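## Task

Finish with the left gripper commanded fully closed on the blue scoop's handle. The handle must cross the centre of the pads' width, with the pads opened only slightly more than the handle's thickness and the handle filling most of the space between the fingers. The pad centre must sit somewhere between the handle's two ends, at any depth along the fingers. The scoop must be lifted and motionless, touched only by that gripper's fingers or by the other arm above its base, and the hold must survive without the other arm. The second scoop must stay within roughly 2 to 2.5 cm of its starting spot and be rotated only a little. Apart from this required hold, nothing counts as finished if it stays in place only because the robot is holding it.

## Robot and tools

ROBOT AND FRAME. Two simulated arms, left_arm and right_arm, each end in a parallel gripper. All poses share one scene frame. The origin is at table-top height, centred between the arm bases, about 5 to 10 cm in from the table's near edge. +x runs out over the table, +z points up, and left_arm sits on the +y side. The names left and right refer to the arms, not to image sides. In gripper axes, the fingers extend along +z and close along y. The reported end_effector_position is the point between the pads, about 1 cm short of the fingertips, and may be somewhat wrong at long reach. Joint limits (rad, base to gripper): waist -2.618 to 3.054, shoulder 0.000 to 3.142, elbow 0.000 to 3.142, wrist pitch -1.571 to 1.571, wrist yaw -1.571 to 1.571, wrist roll -2.094 to 2.094. A bar under the bases and a plate behind it may stand up to about 3 cm above the table, and contact with them gives no warning.

THE ROW. Every motion command uses one flat list of 16 numbers covering both arms, even if only one moves: x, y, z, qw, qx, qy, qz, opening for left_arm, then the same eight for right_arm. x, y, z are an absolute target position in metres in the scene frame; qw, qx, qy, qz are an absolute target orientation quaternion, w first, in the same frame. Opening runs from -1 (closed) to +1 (fully open, 0.093 m) and is an absolute setting, not a change. To keep an arm still, resend exactly its last reported position and quaternion with its current opening; to hold an orientation steady, keep sending the same quaternion rather than copying the drifting reported one. A target more than 0.6 m from the arm's last reported position along any of its gripper axes is refused, and nothing is sent.

execute_actions takes "actions", a list holding at most one item, and optional "pictures" (boolean). An empty list just reports state, with images. An action item is {"rows": [...], "steps": n}: 1 to 15 rows of 16 numbers, steps 12 to 15 (default 15), each step 1/30 s; a row is used for one step and the last row repeats. A wait item is {"steps": n} with n up to 300, counted from the previous result, including your reply time. The result comes back 12 steps before an action ends; those steps run while you compose the next reply. Images are included only with an empty list or pictures true.

move takes "target" (one 16-number row as above) and optional "speed" in m/s, 0.002 to 0.5, default 0.25, turning limited to twice that in rad/s. Each gripper travels in a straight line toward its target; both paths finish together, lasting 0.5 to 10 s, and are cut off at 10 s. Rotation takes the shorter way. Openings are applied at the start. Paths ignore obstacles and the other arm; the real gripper lags, wanders, and may exceed the speed near full reach. Faster moves and targets set deeper past a contact hit and press harder. The result adds a move: line with the ending (done, off_target, moving, held, fault) and active limits (paced: target was clipped; held: a check blocked steps, after which the arm may jump ahead), plus each gripper's remaining distance to its target. Images are included.

wait takes "seconds" (0 to 10) and sends nothing new. zoom_image takes "camera" (cam_head_left, cam_head_right, cam_high, cam_low, cam_left_wrist, cam_right_wrist, all 504x504) and "region" [x0, y0, x1, y1] in image pixels from the top-left, at most 504 by 504, returning a closer look at that camera's latest image. finished_scene takes "scene", the current scene number, ends and grades it irreversibly, and reveals the next task if any.

CONTROL BEHAVIOUR. Each step the commanded pose is clipped to 70 mm and 16 degrees from the measured pose; damped inverse kinematics then favours position over orientation. After an action, an arm continues only to its last clipped pose, so check the reported pose and send the remainder. Joint friction can leave the gripper up to about 31 mm off, and smaller commands may not move it. Elbows stop just before straight. A "pose unreachable" line names an arm whose command the clearance check altered or blocked; HELD marks steps where a row was not fully sent. A Hand target line, present only when nothing is pending, shows where each gripper is being driven. The simulation keeps running while you write.

GRIPPING. grip_measured is the finger motor's reading on the opening scale. Pads meet near -0.94; each millimetre of object width adds about 0.0208; each gripper has its own fixed offset up to about 0.02. Once pads touch, the fingers stop but the motor reading keeps heading toward your command, settling up to about 0.21 below the contact reading on rigid flat parts. Commanding lower squeezes harder, up to about 50 to 62 N per pad (less on thin parts). Keep sending the closing number to keep the grip. The last value in each arm's Joint positions is the pad gap in metres, valid only when nothing blocks the fingers.

HEAT AND FAULTS. Holding loads heats motors. MOTOR HOT appears from 75 °C; at 90 °C that arm halts for 10 s; at 100 °C it goes limp and drops. These show as OVER-TEMPERATURE FAULT lines.

AVOID. Do not drop or knock anything off the table, slam into objects, shove hard, or let the arms collide or press on each other. Disturbances may occasionally tug a held part or nudge loose items. Leave the other scoop essentially untouched.

Each tool is called after "Request:" by a JSON object that holds its "api" and its "payload", one argument or row to a line.

## Session

I'll start by looking at the scene.

Request:
{"api": "execute_actions", "payload": {
  "actions": []
}}

Scene clock: 0.00 s of 4200.00 s.
left_arm: end_effector_position=(+0.3377, +0.5092, +0.3743) grip_measured=+1.000 end_effector_quat_wxyz=(+0.446, -0.398, +0.612, +0.518) | right_arm: end_effector_position=(+0.2217, -0.4549, +0.3039) grip_measured=+0.980 end_effector_quat_wxyz=(+0.204, +0.744, +0.379, +0.511)
Joint positions: left_arm=[ 0.161  1.457  1.331 -0.116 -1.179  0.039  0.093] | right_arm=[-1.165  1.086  1.182 -1.059 -1.094  1.348  0.092]
Joint velocities: left_arm=[ 0.002 -0.007  0.017 -0.051  0.066 -0.022  0.   ] | right_arm=[ 0.012 -0.017 -0.007 -0.022  0.037  0.007 -0.   ]
Motor temperatures (°C, as the motors report them): left_arm=[29 28 26 25 28 27] | right_arm=[28 28 28 26 29 27]
Hand target (left_arm): +0.338, +0.509, +0.374; +0.446, -0.398, +0.612, +0.518
Hand target (right_arm): +0.222, -0.455, +0.304; +0.204, +0.744, +0.379, +0.511

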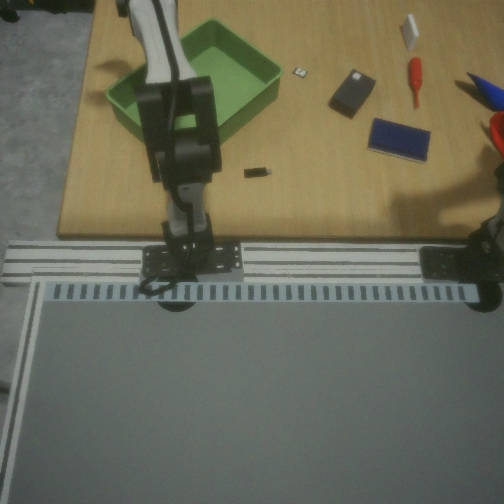

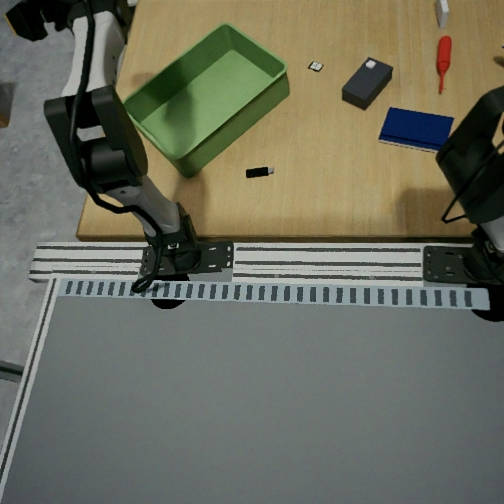

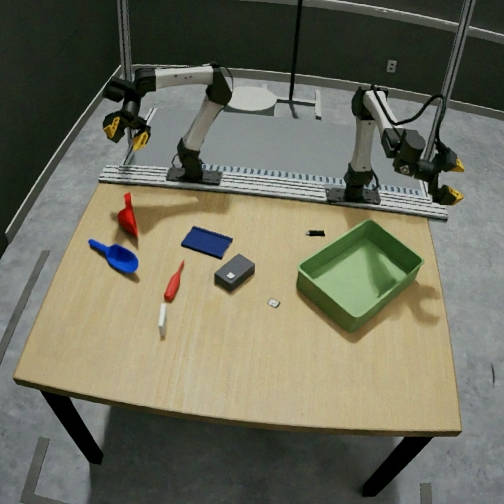

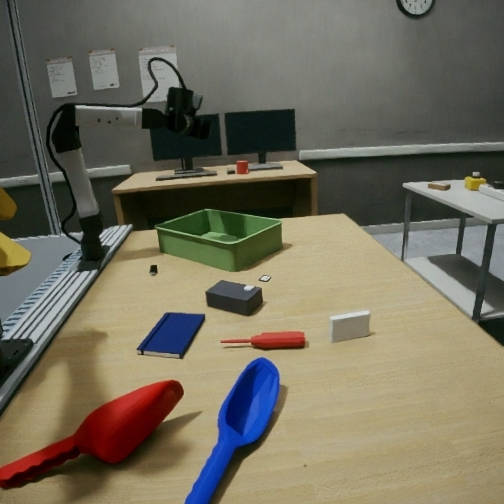

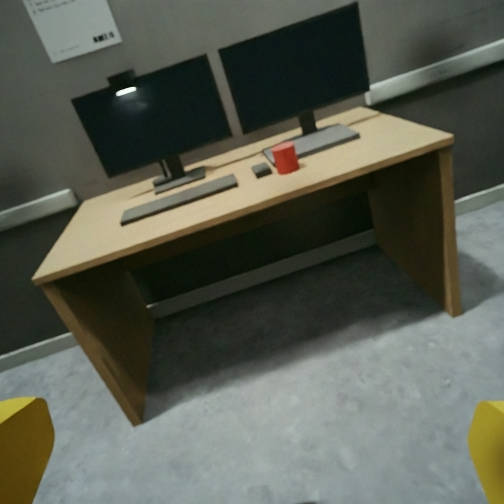

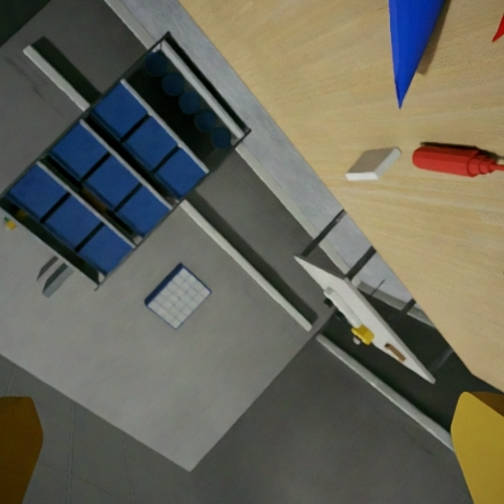

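Request:
{"api": "zoom_image", "payload": {
  "camera": "cam_high",
  "region": [60, 170, 260, 350]
}}

Request:
{"api": "zoom_image", "payload": {
  "camera": "cam_low",
  "region": [0, 330, 340, 504]
}}

Request:
{"api": "zoom_image", "payload": {
  "camera": "cam_head_left",
  "region": [344, 0, 504, 200]
}}

Region (60, 170, 260, 350) of cam_high's 504x504 image, scaled by 2.520, with more detail than that image has; it fills the top 454 rows of this view, and the rest is white.

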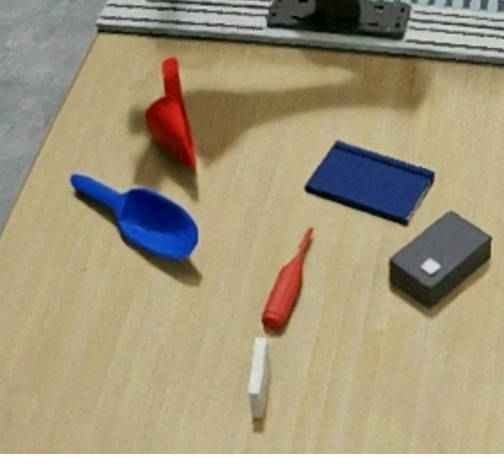

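Region (0, 330, 340, 504) of cam_low's 504x504 image, scaled by 1.482, with more detail than that image has; it fills the top 258 rows of this view, and the rest is white.

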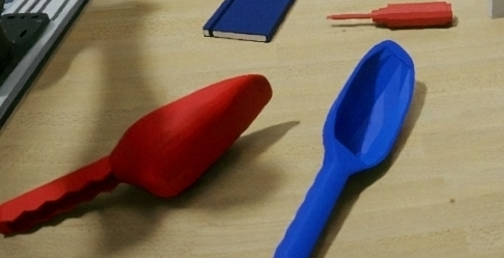

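Region (344, 0, 504, 200) of cam_head_left's 504x504 image, scaled by 2.520, with more detail than that image has; it fills the left 403 columns of this view, and the rest is white.

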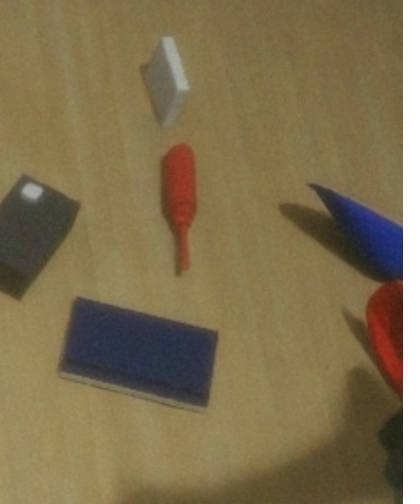

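Request:
{"api": "move", "payload": {
  "target": [0.22, 0.28, 0.26, 0, 0, 1, 0, 1, 0.40, -0.47, 0.24, 0, 0.829, 0.559, 0, 1],
  "speed": 0.4
}}

Scene clock: 11.03 s of 4200.00 s.
left_arm: end_effector_position=(+0.2298, +0.2812, +0.2625) grip_measured=+1.000 end_effector_quat_wxyz=(+0.154, -0.001, +0.988, +0.016) | right_arm: end_effector_position=(+0.3973, -0.4748, +0.2452) grip_measured=+0.980 end_effector_quat_wxyz=(+0.124, +0.821, +0.552, +0.077)
Joint positions: left_arm=[-0.023  1.215  1.531 -1.56   0.015  0.052  0.093] | right_arm=[-0.366  2.046  2.364 -1.562  0.024  1.543  0.092]
Joint velocities: left_arm=[ 0.002 -0.007 -0.007  0.037 -0.022 -0.022  0.   ] | right_arm=[-0.002  0.002  0.037  0.007  0.007  0.007  0.001]
Motor temperatures (°C, as the motors report them): left_arm=[29 29 28 28 28 27] | right_arm=[28 29 31 27 29 27]
Hand target (left_arm): +0.223, +0.280, +0.260; +0.148, +0.003, +0.989, +0.013
Hand target (right_arm): +0.397, -0.471, +0.244; +0.119, +0.822, +0.553, +0.071
Off the commanded pose (left_arm): 0.010 m, 18 deg; orientation clipped at the last step of the last action.
Off the commanded pose (right_arm): 0.008 m, 17 deg.
joint sent to its limit (left arm) — the command would take joint 4 (wrist pitch) past its lower limit, so that joint was sent only as far as its limit.
joint sent to its limit (right arm) — the command would take joint 4 (wrist pitch) past its lower limit, so that joint was sent only as far as its limit.
Kept back: nothing.
After step 90, 5.07 s passed at rest.
move: off_target (left_arm, right_arm); limits=paced

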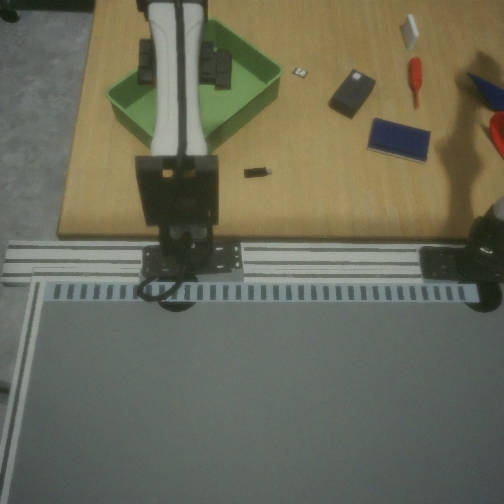

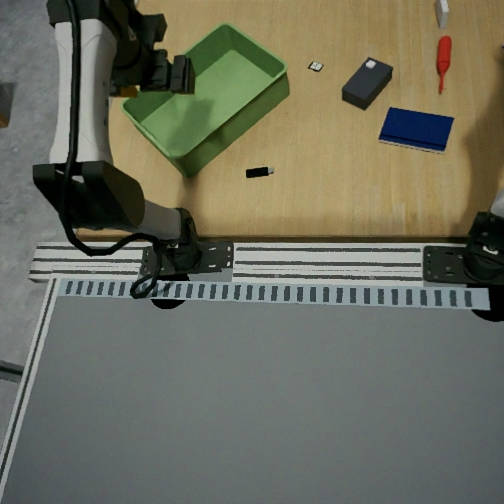

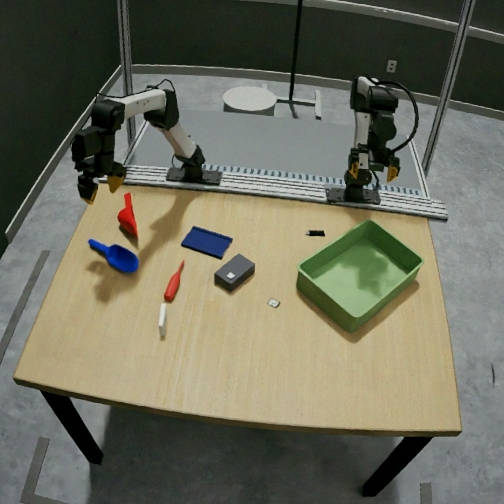

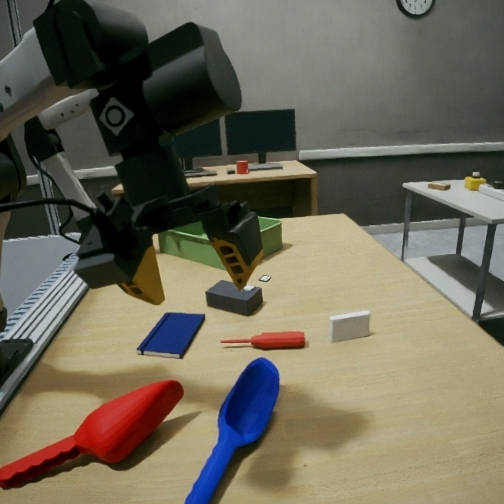

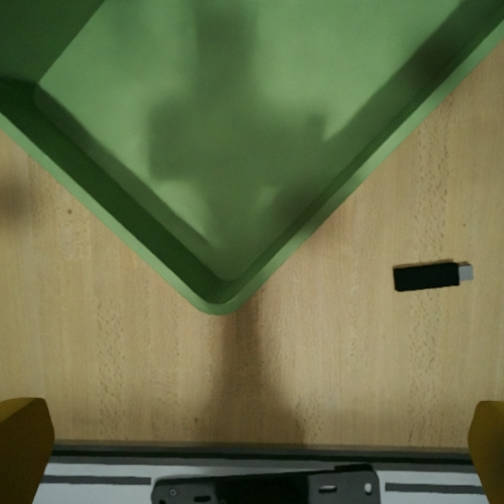

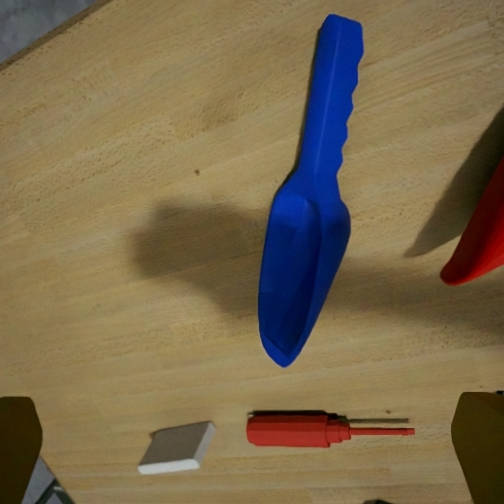

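Request:
{"api": "move", "payload": {
  "target": [0.2298, 0.2812, 0.2625, 0.154, -0.001, 0.988, 0.016, 1, 0.389, -0.531, 0.105, 0, 0.853, 0.522, 0, 0.4],
  "speed": 0.3
}}

Scene clock: 17.40 s of 4200.00 s.
left_arm: end_effector_position=(+0.2298, +0.2807, +0.2625) grip_measured=+1.000 end_effector_quat_wxyz=(+0.154, -0.000, +0.988, +0.015) | right_arm: end_effector_position=(+0.3900, -0.5313, +0.0992) grip_measured=+0.403 end_effector_quat_wxyz=(-0.004, +0.854, +0.520, -0.008)
Joint positions: left_arm=[-0.023  1.215  1.531 -1.56   0.018  0.053  0.093] | right_arm=[-0.492  2.344  2.295 -1.5    0.025  1.514  0.065]
Joint velocities: left_arm=[-0.002  0.007 -0.007  0.022 -0.007  0.022  0.   ] | right_arm=[-0.007  0.002  0.002 -0.037  0.051 -0.022 -0.   ]
Motor temperatures (°C, as the motors report them): left_arm=[29 29 29 28 28 27] | right_arm=[28 32 32 27 29 27]
Hand target (left_arm): +0.230, +0.281, +0.263; +0.154, -0.001, +0.988, +0.016
Hand target (right_arm): +0.391, -0.532, +0.106; +0.001, +0.852, +0.524, -0.002
Off the commanded pose (left_arm): 0.000 m, 0 deg.
Off the commanded pose (right_arm): 0.006 m, 1 deg.
Kept back: nothing.
After step 90, 2.23 s passed at rest.
move: done

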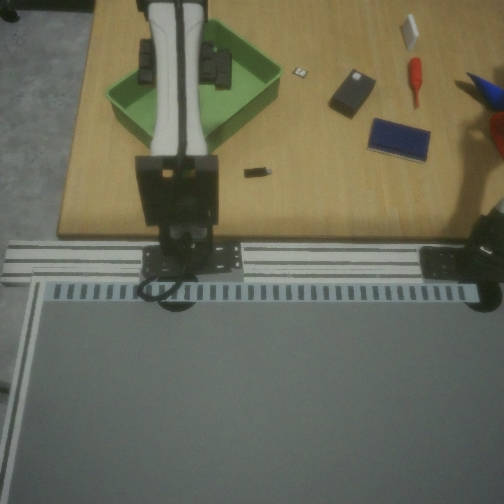

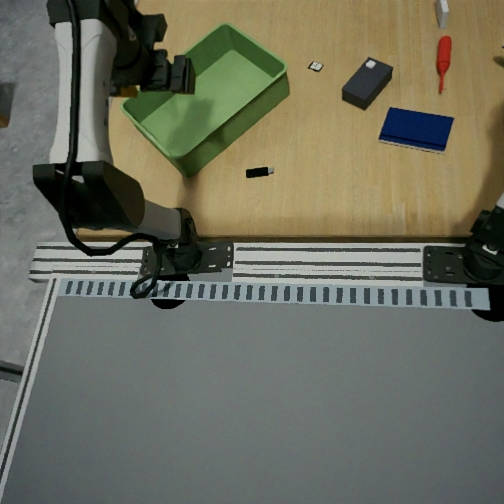

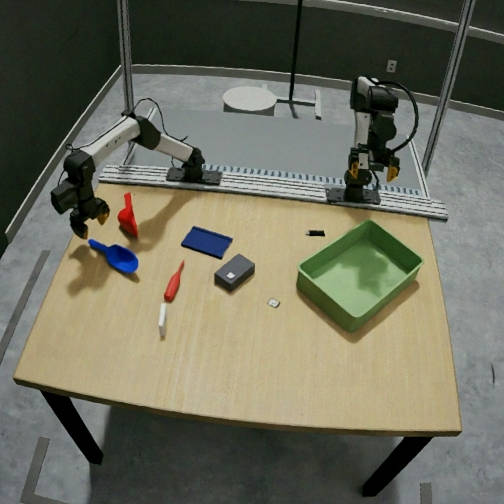

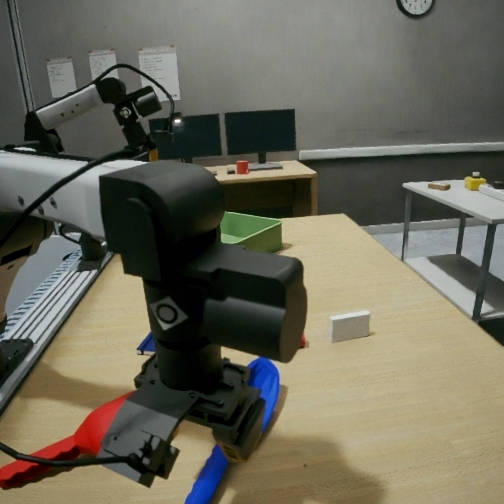

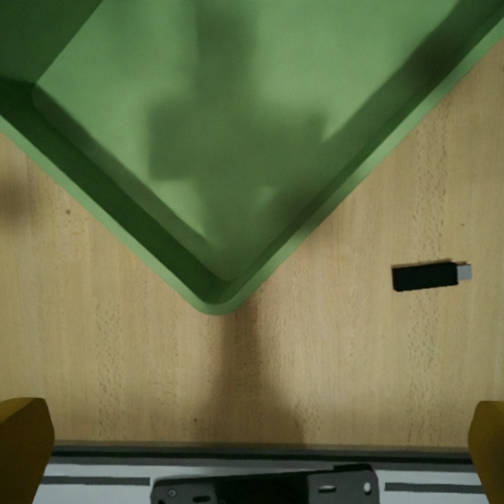

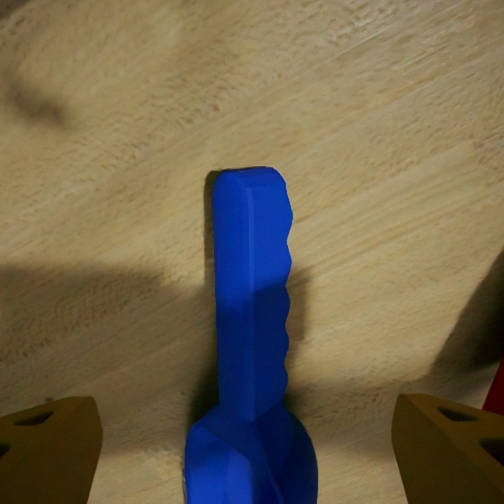

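Request:
{"api": "move", "payload": {
  "target": [0.2298, 0.2812, 0.2625, 0.154, -0.001, 0.988, 0.016, 1, 0.388, -0.5305, 0.03, 0, 0.853, 0.522, 0, 0.4],
  "speed": 0.12
}}

Scene clock: 19.37 s of 4200.00 s.
left_arm: end_effector_position=(+0.2298, +0.2807, +0.2625) grip_measured=+1.000 end_effector_quat_wxyz=(+0.154, -0.000, +0.988, +0.015) | right_arm: end_effector_position=(+0.3945, -0.5328, +0.0338) grip_measured=+0.403 end_effector_quat_wxyz=(+0.008, +0.854, +0.521, -0.001)
Joint positions: left_arm=[-0.023  1.215  1.531 -1.56   0.018  0.053  0.093] | right_arm=[-0.492  2.327  2.005 -1.2    0.025  1.512  0.065]
Joint velocities: left_arm=[-0.022 -0.002  0.002  0.007 -0.066 -0.037  0.   ] | right_arm=[ 0.007  0.002  0.012  0.051 -0.066 -0.022 -0.002]
Motor temperatures (°C, as the motors report them): left_arm=[29 29 29 28 28 27] | right_arm=[28 34 32 27 29 27]
Hand target (left_arm): +0.230, +0.281, +0.263; +0.154, -0.001, +0.988, +0.016
Hand target (right_arm): +0.389, -0.531, +0.030; -0.000, +0.853, +0.522, -0.000
Off the commanded pose (left_arm): 0.000 m, 0 deg.
Off the commanded pose (right_arm): 0.008 m, 1 deg.
Kept back: nothing.
move: done

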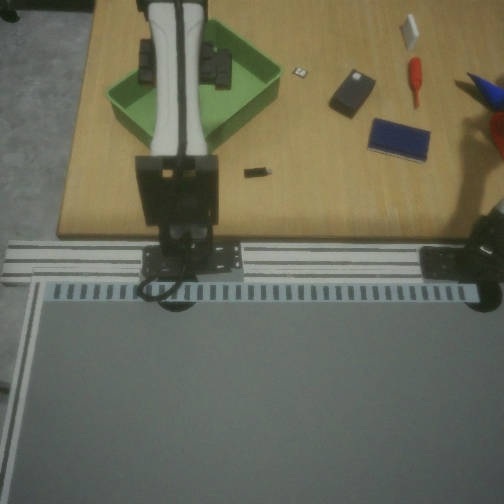

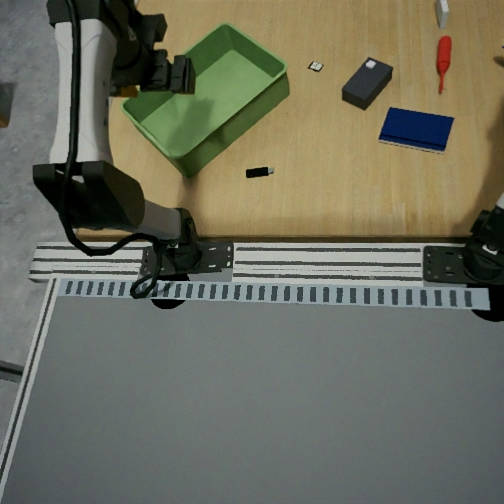

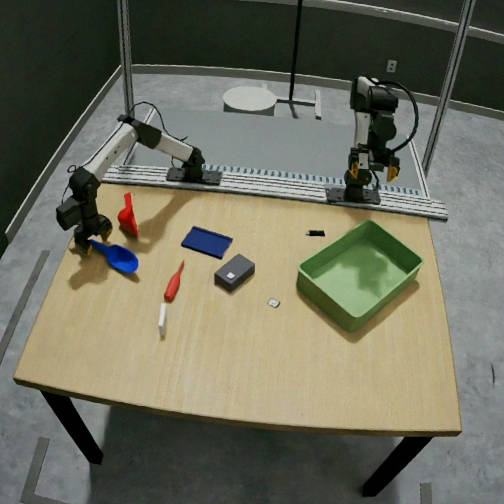

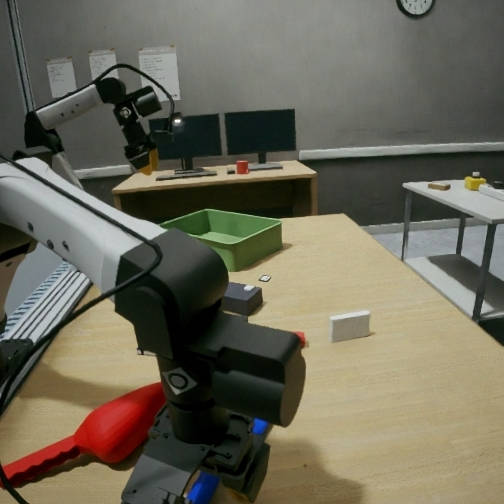

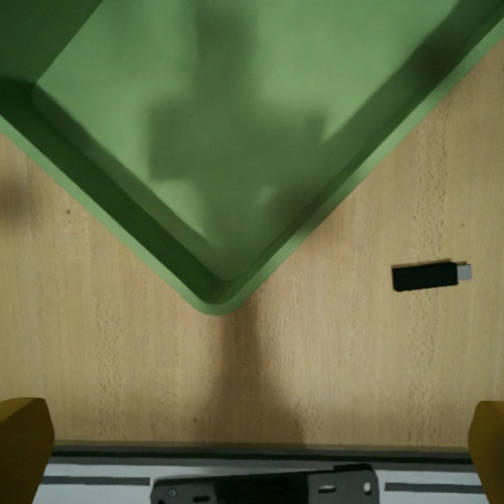

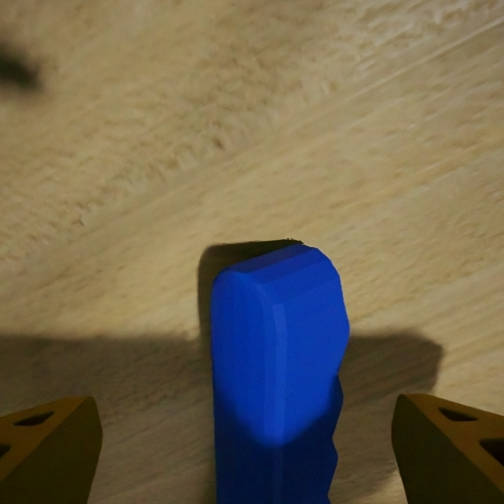

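Request:
{"api": "move", "payload": {
  "target": [0.2298, 0.2812, 0.2625, 0.154, -0.001, 0.988, 0.016, 1, 0.381, -0.527, 0.015, 0, 0.853, 0.522, 0, 0.4],
  "speed": 0.05
}}

Scene clock: 21.17 s of 4200.00 s.
left_arm: end_effector_position=(+0.2298, +0.2807, +0.2625) grip_measured=+1.000 end_effector_quat_wxyz=(+0.154, -0.000, +0.988, +0.015) | right_arm: end_effector_position=(+0.3875, -0.5285, +0.0210) grip_measured=+0.403 end_effector_quat_wxyz=(+0.009, +0.853, +0.521, -0.001)
Joint positions: left_arm=[-0.023  1.215  1.531 -1.56   0.018  0.053  0.093] | right_arm=[-0.492  2.296  1.9   -1.124  0.025  1.51   0.065]
Joint velocities: left_arm=[-0.007 -0.012  0.007  0.022  0.037 -0.066  0.   ] | right_arm=[ 0.007 -0.037 -0.027  0.037  0.007 -0.007 -0.   ]
Motor temperatures (°C, as the motors report them): left_arm=[29 29 29 28 28 27] | right_arm=[28 35 32 27 29 27]
Hand target (left_arm): +0.230, +0.281, +0.263; +0.154, -0.001, +0.988, +0.016
Hand target (right_arm): +0.381, -0.527, +0.015; -0.000, +0.853, +0.522, -0.000
Off the commanded pose (left_arm): 0.000 m, 0 deg.
Off the commanded pose (right_arm): 0.009 m, 1 deg.
Kept back: nothing.
move: done

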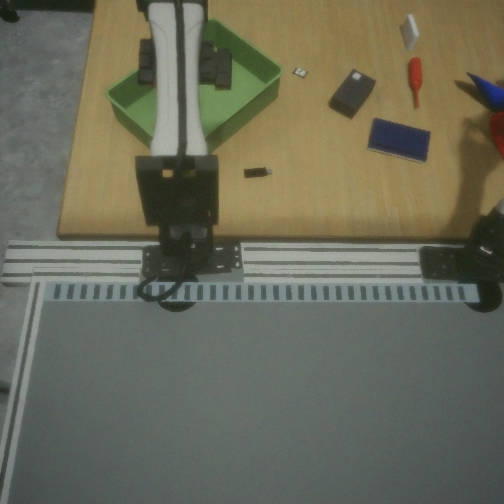

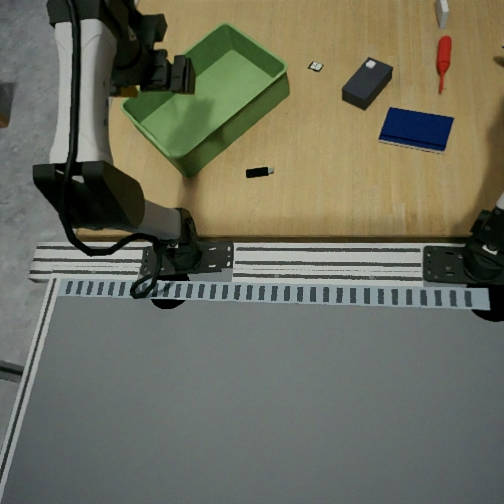

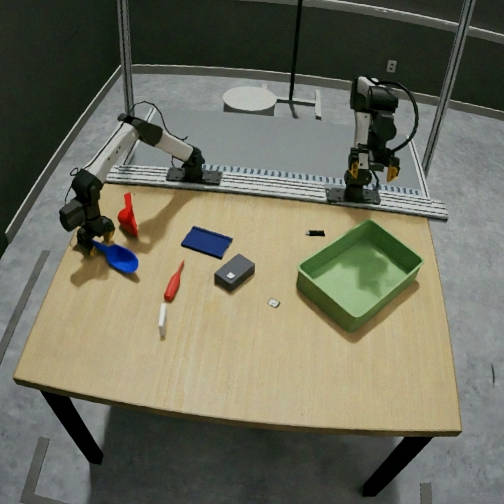

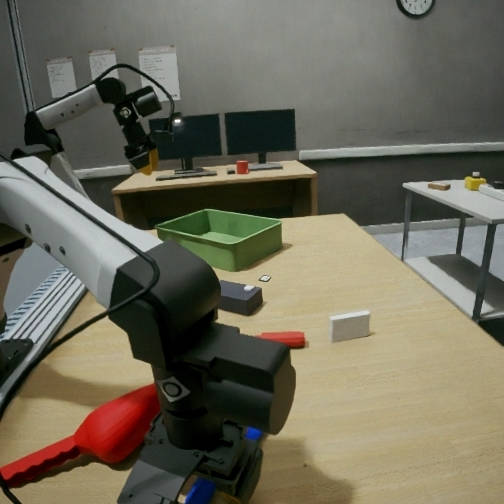

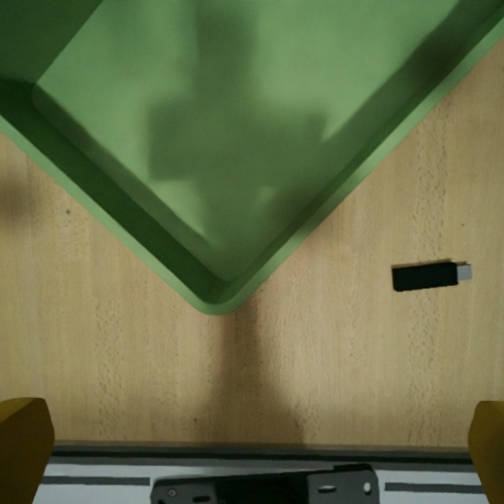

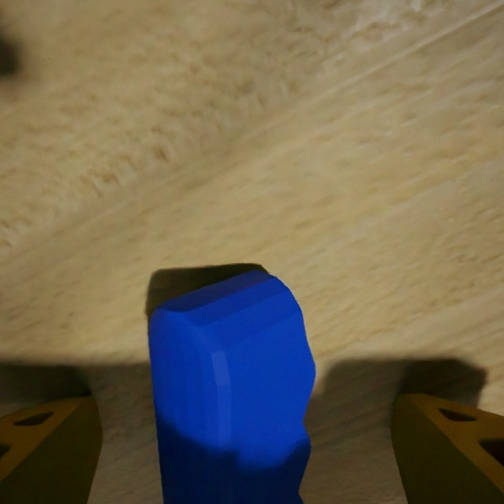

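Request:
{"api": "move", "payload": {
  "target": [0.2298, 0.2812, 0.2625, 0.154, -0.001, 0.988, 0.016, 1, 0.3875, -0.5285, 0.019, 0, 0.853, 0.522, 0, -1],
  "speed": 0.05
}}

Scene clock: 22.40 s of 4200.00 s.
left_arm: end_effector_position=(+0.2298, +0.2807, +0.2625) grip_measured=+1.000 end_effector_quat_wxyz=(+0.154, -0.000, +0.988, +0.015) | right_arm: end_effector_position=(+0.3882, -0.5289, +0.0209) grip_measured=-0.637 end_effector_quat_wxyz=(+0.010, +0.853, +0.522, -0.000)
Joint positions: left_arm=[-0.023  1.215  1.531 -1.56   0.018  0.053  0.093] | right_arm=[-0.492  2.296  1.899 -1.12   0.025  1.509  0.015]
Joint velocities: left_arm=[ 0.002 -0.017 -0.007 -0.007 -0.022  0.022  0.   ] | right_arm=[-0.012 -0.002  0.012 -0.081  0.007  0.022 -0.   ]
Motor temperatures (°C, as the motors report them): left_arm=[29 29 29 28 28 27] | right_arm=[28 36 33 27 29 27]
Hand target (left_arm): +0.230, +0.281, +0.263; +0.154, -0.001, +0.988, +0.016
Hand target (right_arm): +0.387, -0.528, +0.019; +0.000, +0.853, +0.522, +0.000
Off the commanded pose (left_arm): 0.000 m, 0 deg.
Off the commanded pose (right_arm): 0.002 m, 1 deg.
Kept back: nothing.
move: done

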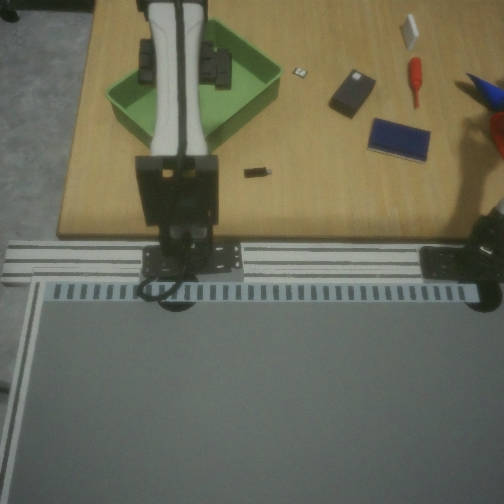

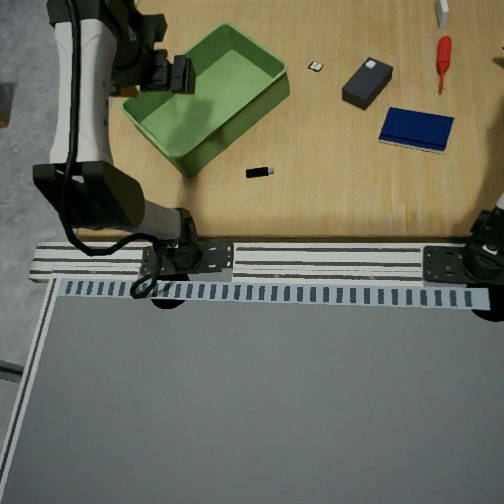

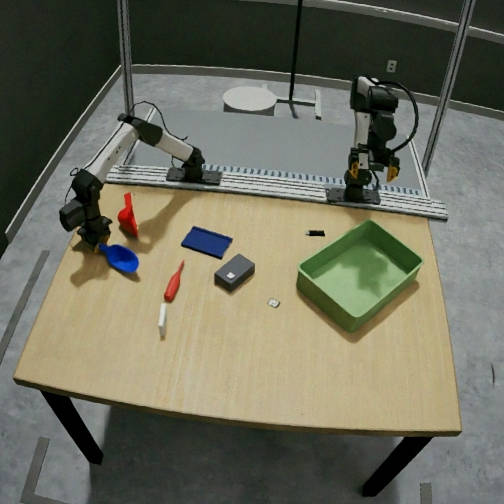

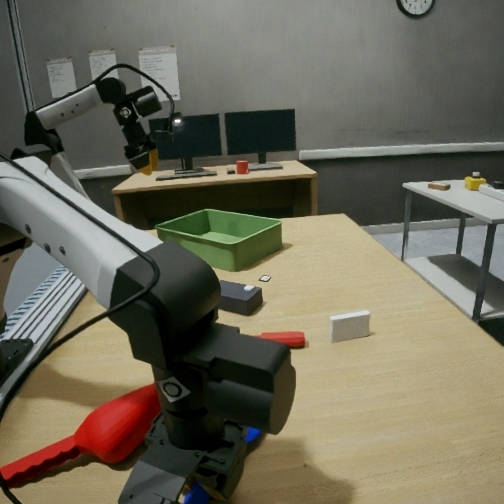

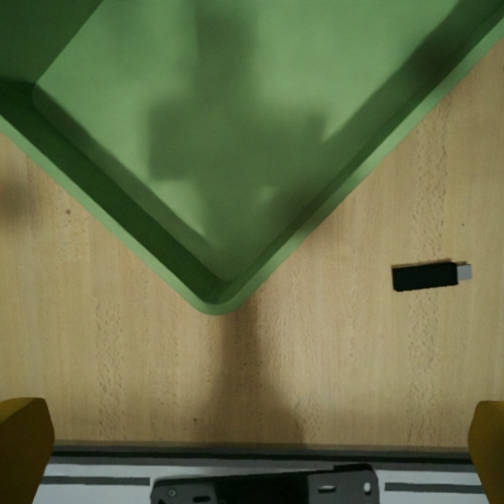

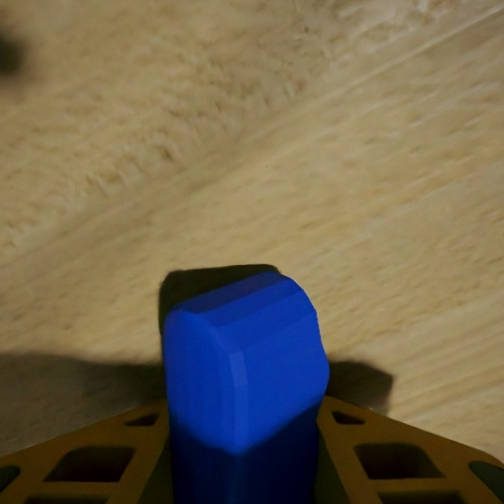

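Request:
{"api": "move", "payload": {
  "target": [0.2298, 0.2812, 0.2625, 0.154, -0.001, 0.988, 0.016, 1, 0.385, -0.52, 0.125, 0, 0.853, 0.522, 0, -1],
  "speed": 0.2
}}

Scene clock: 25.83 s of 4200.00 s.
left_arm: end_effector_position=(+0.2298, +0.2807, +0.2625) grip_measured=+1.000 end_effector_quat_wxyz=(+0.154, -0.000, +0.988, +0.015) | right_arm: end_effector_position=(+0.3808, -0.5264, +0.1282) grip_measured=-0.637 end_effector_quat_wxyz=(+0.013, +0.854, +0.520, +0.001)
Joint positions: left_arm=[-0.023  1.215  1.531 -1.56   0.018  0.053  0.093] | right_arm=[-0.492  2.254  2.256 -1.513  0.025  1.512  0.015]
Joint velocities: left_arm=[-0.022 -0.017 -0.007 -0.066  0.022 -0.037  0.   ] | right_arm=[ 0.002  0.002 -0.012  0.051 -0.022 -0.051 -0.   ]
Motor temperatures (°C, as the motors report them): left_arm=[29 29 29 28 28 27] | right_arm=[28 38 33 27 29 27]
Hand target (left_arm): +0.230, +0.281, +0.263; +0.154, -0.001, +0.988, +0.016
Hand target (right_arm): +0.383, -0.519, +0.125; +0.001, +0.853, +0.522, +0.000
Off the commanded pose (left_arm): 0.000 m, 0 deg.
Off the commanded pose (right_arm): 0.008 m, 1 deg.
Kept back: nothing.
move: done

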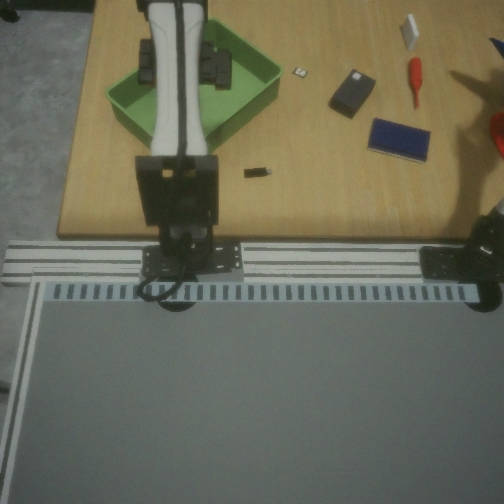

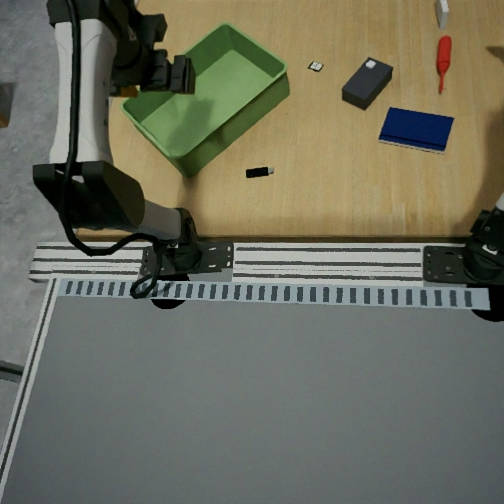

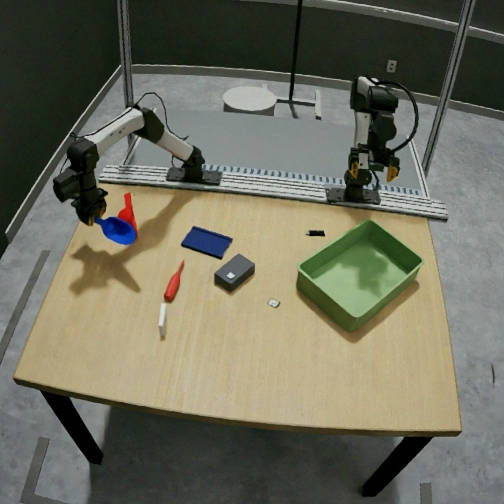

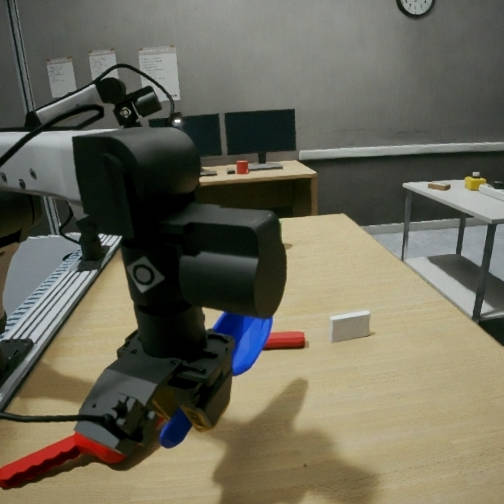

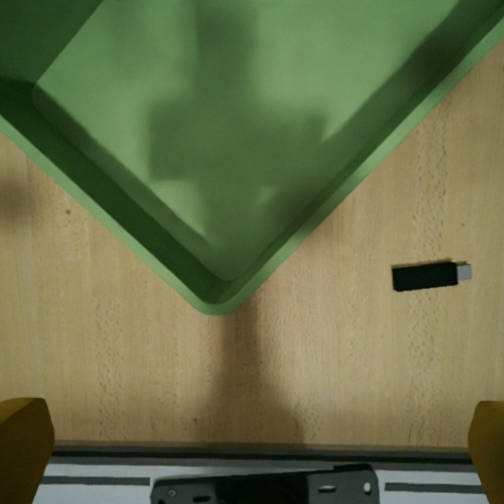

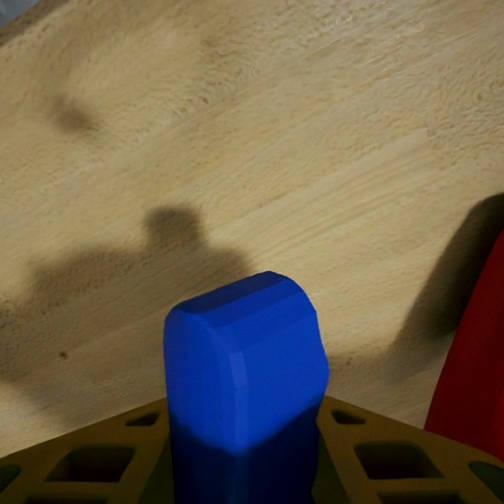

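Request:
{"api": "zoom_image", "payload": {
  "camera": "cam_low",
  "region": [130, 300, 300, 470]
}}

Region (130, 300, 300, 470) of cam_low's 504x504 image, scaled by 2.965, with more detail than that image has.

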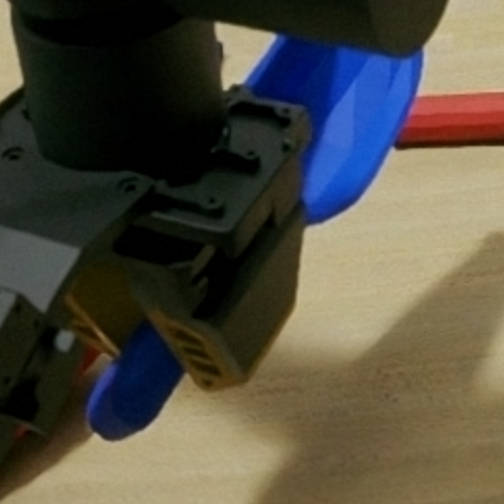

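Request:
{"api": "move", "payload": {
  "target": [0.2298, 0.2812, 0.2625, 0.154, -0.001, 0.988, 0.016, 1, 0.28, -0.01, 0.12, 0, -0.375, 0.927, 0, -1],
  "speed": 0.4
}}

Scene clock: 37.37 s of 4200.00 s.
left_arm: end_effector_position=(+0.2298, +0.2807, +0.2625) grip_measured=+1.000 end_effector_quat_wxyz=(+0.154, -0.000, +0.988, +0.015) | right_arm: end_effector_position=(+0.2820, -0.0143, +0.1221) grip_measured=-0.635 end_effector_quat_wxyz=(+0.019, -0.366, +0.931, +0.006)
Joint positions: left_arm=[-0.023  1.215  1.531 -1.56   0.018  0.053  0.093] | right_arm=[ 0.842  2.036  1.815 -1.315  0.043  0.05   0.015]
Joint velocities: left_arm=[-0.007 -0.012 -0.002 -0.037  0.007 -0.066  0.   ] | right_arm=[ 0.002 -0.012 -0.027  0.007  0.037 -0.081  0.001]
Motor temperatures (°C, as the motors report them): left_arm=[29 29 30 28 28 27] | right_arm=[28 41 35 27 29 27]
Hand target (left_arm): +0.230, +0.281, +0.263; +0.154, -0.001, +0.988, +0.016
Hand target (right_arm): +0.279, -0.012, +0.120; +0.010, -0.375, +0.927, +0.003
Off the commanded pose (left_arm): 0.000 m, 0 deg.
Off the commanded pose (right_arm): 0.005 m, 3 deg.
Kept back: nothing.
After step 90, 4.40 s passed at rest.
move: off_target (right_arm)

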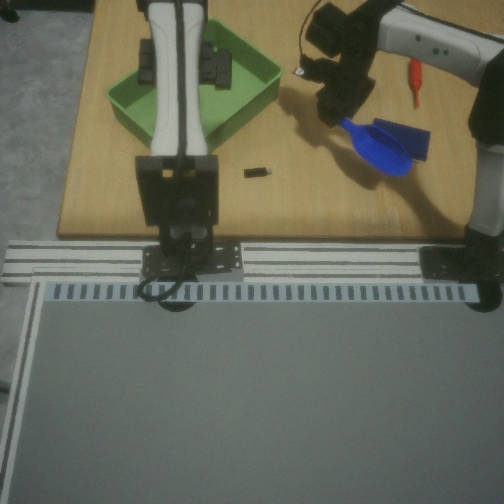

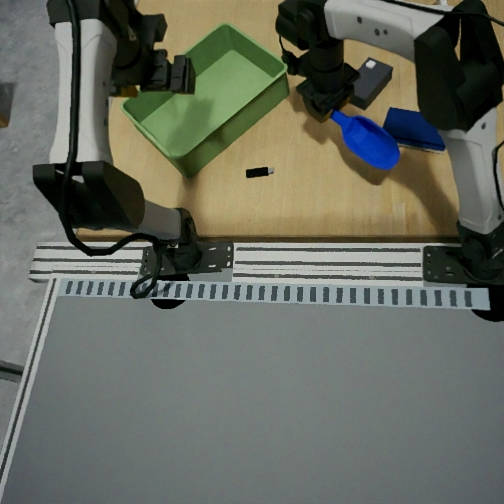

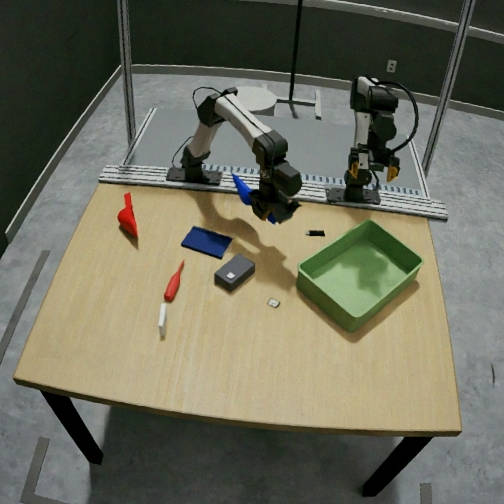

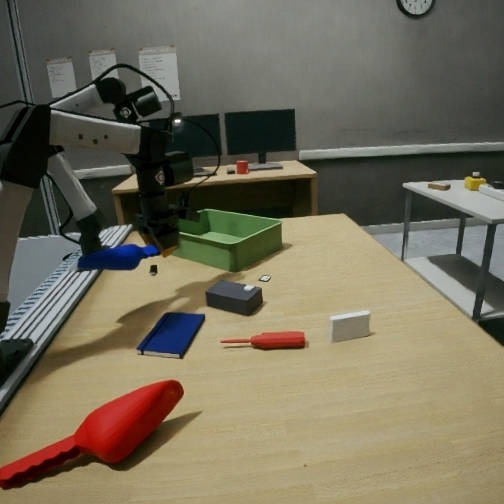

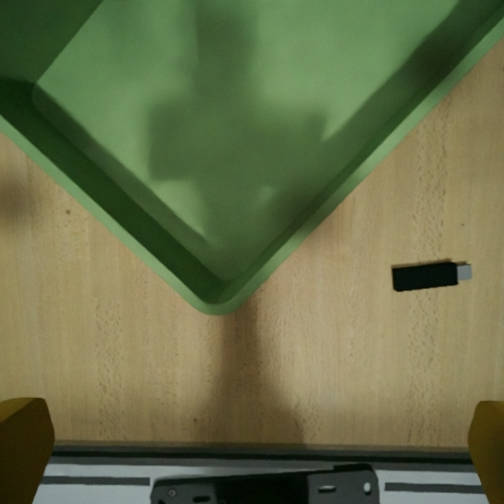

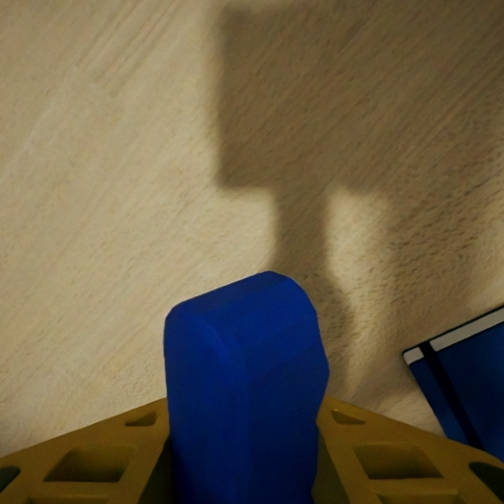

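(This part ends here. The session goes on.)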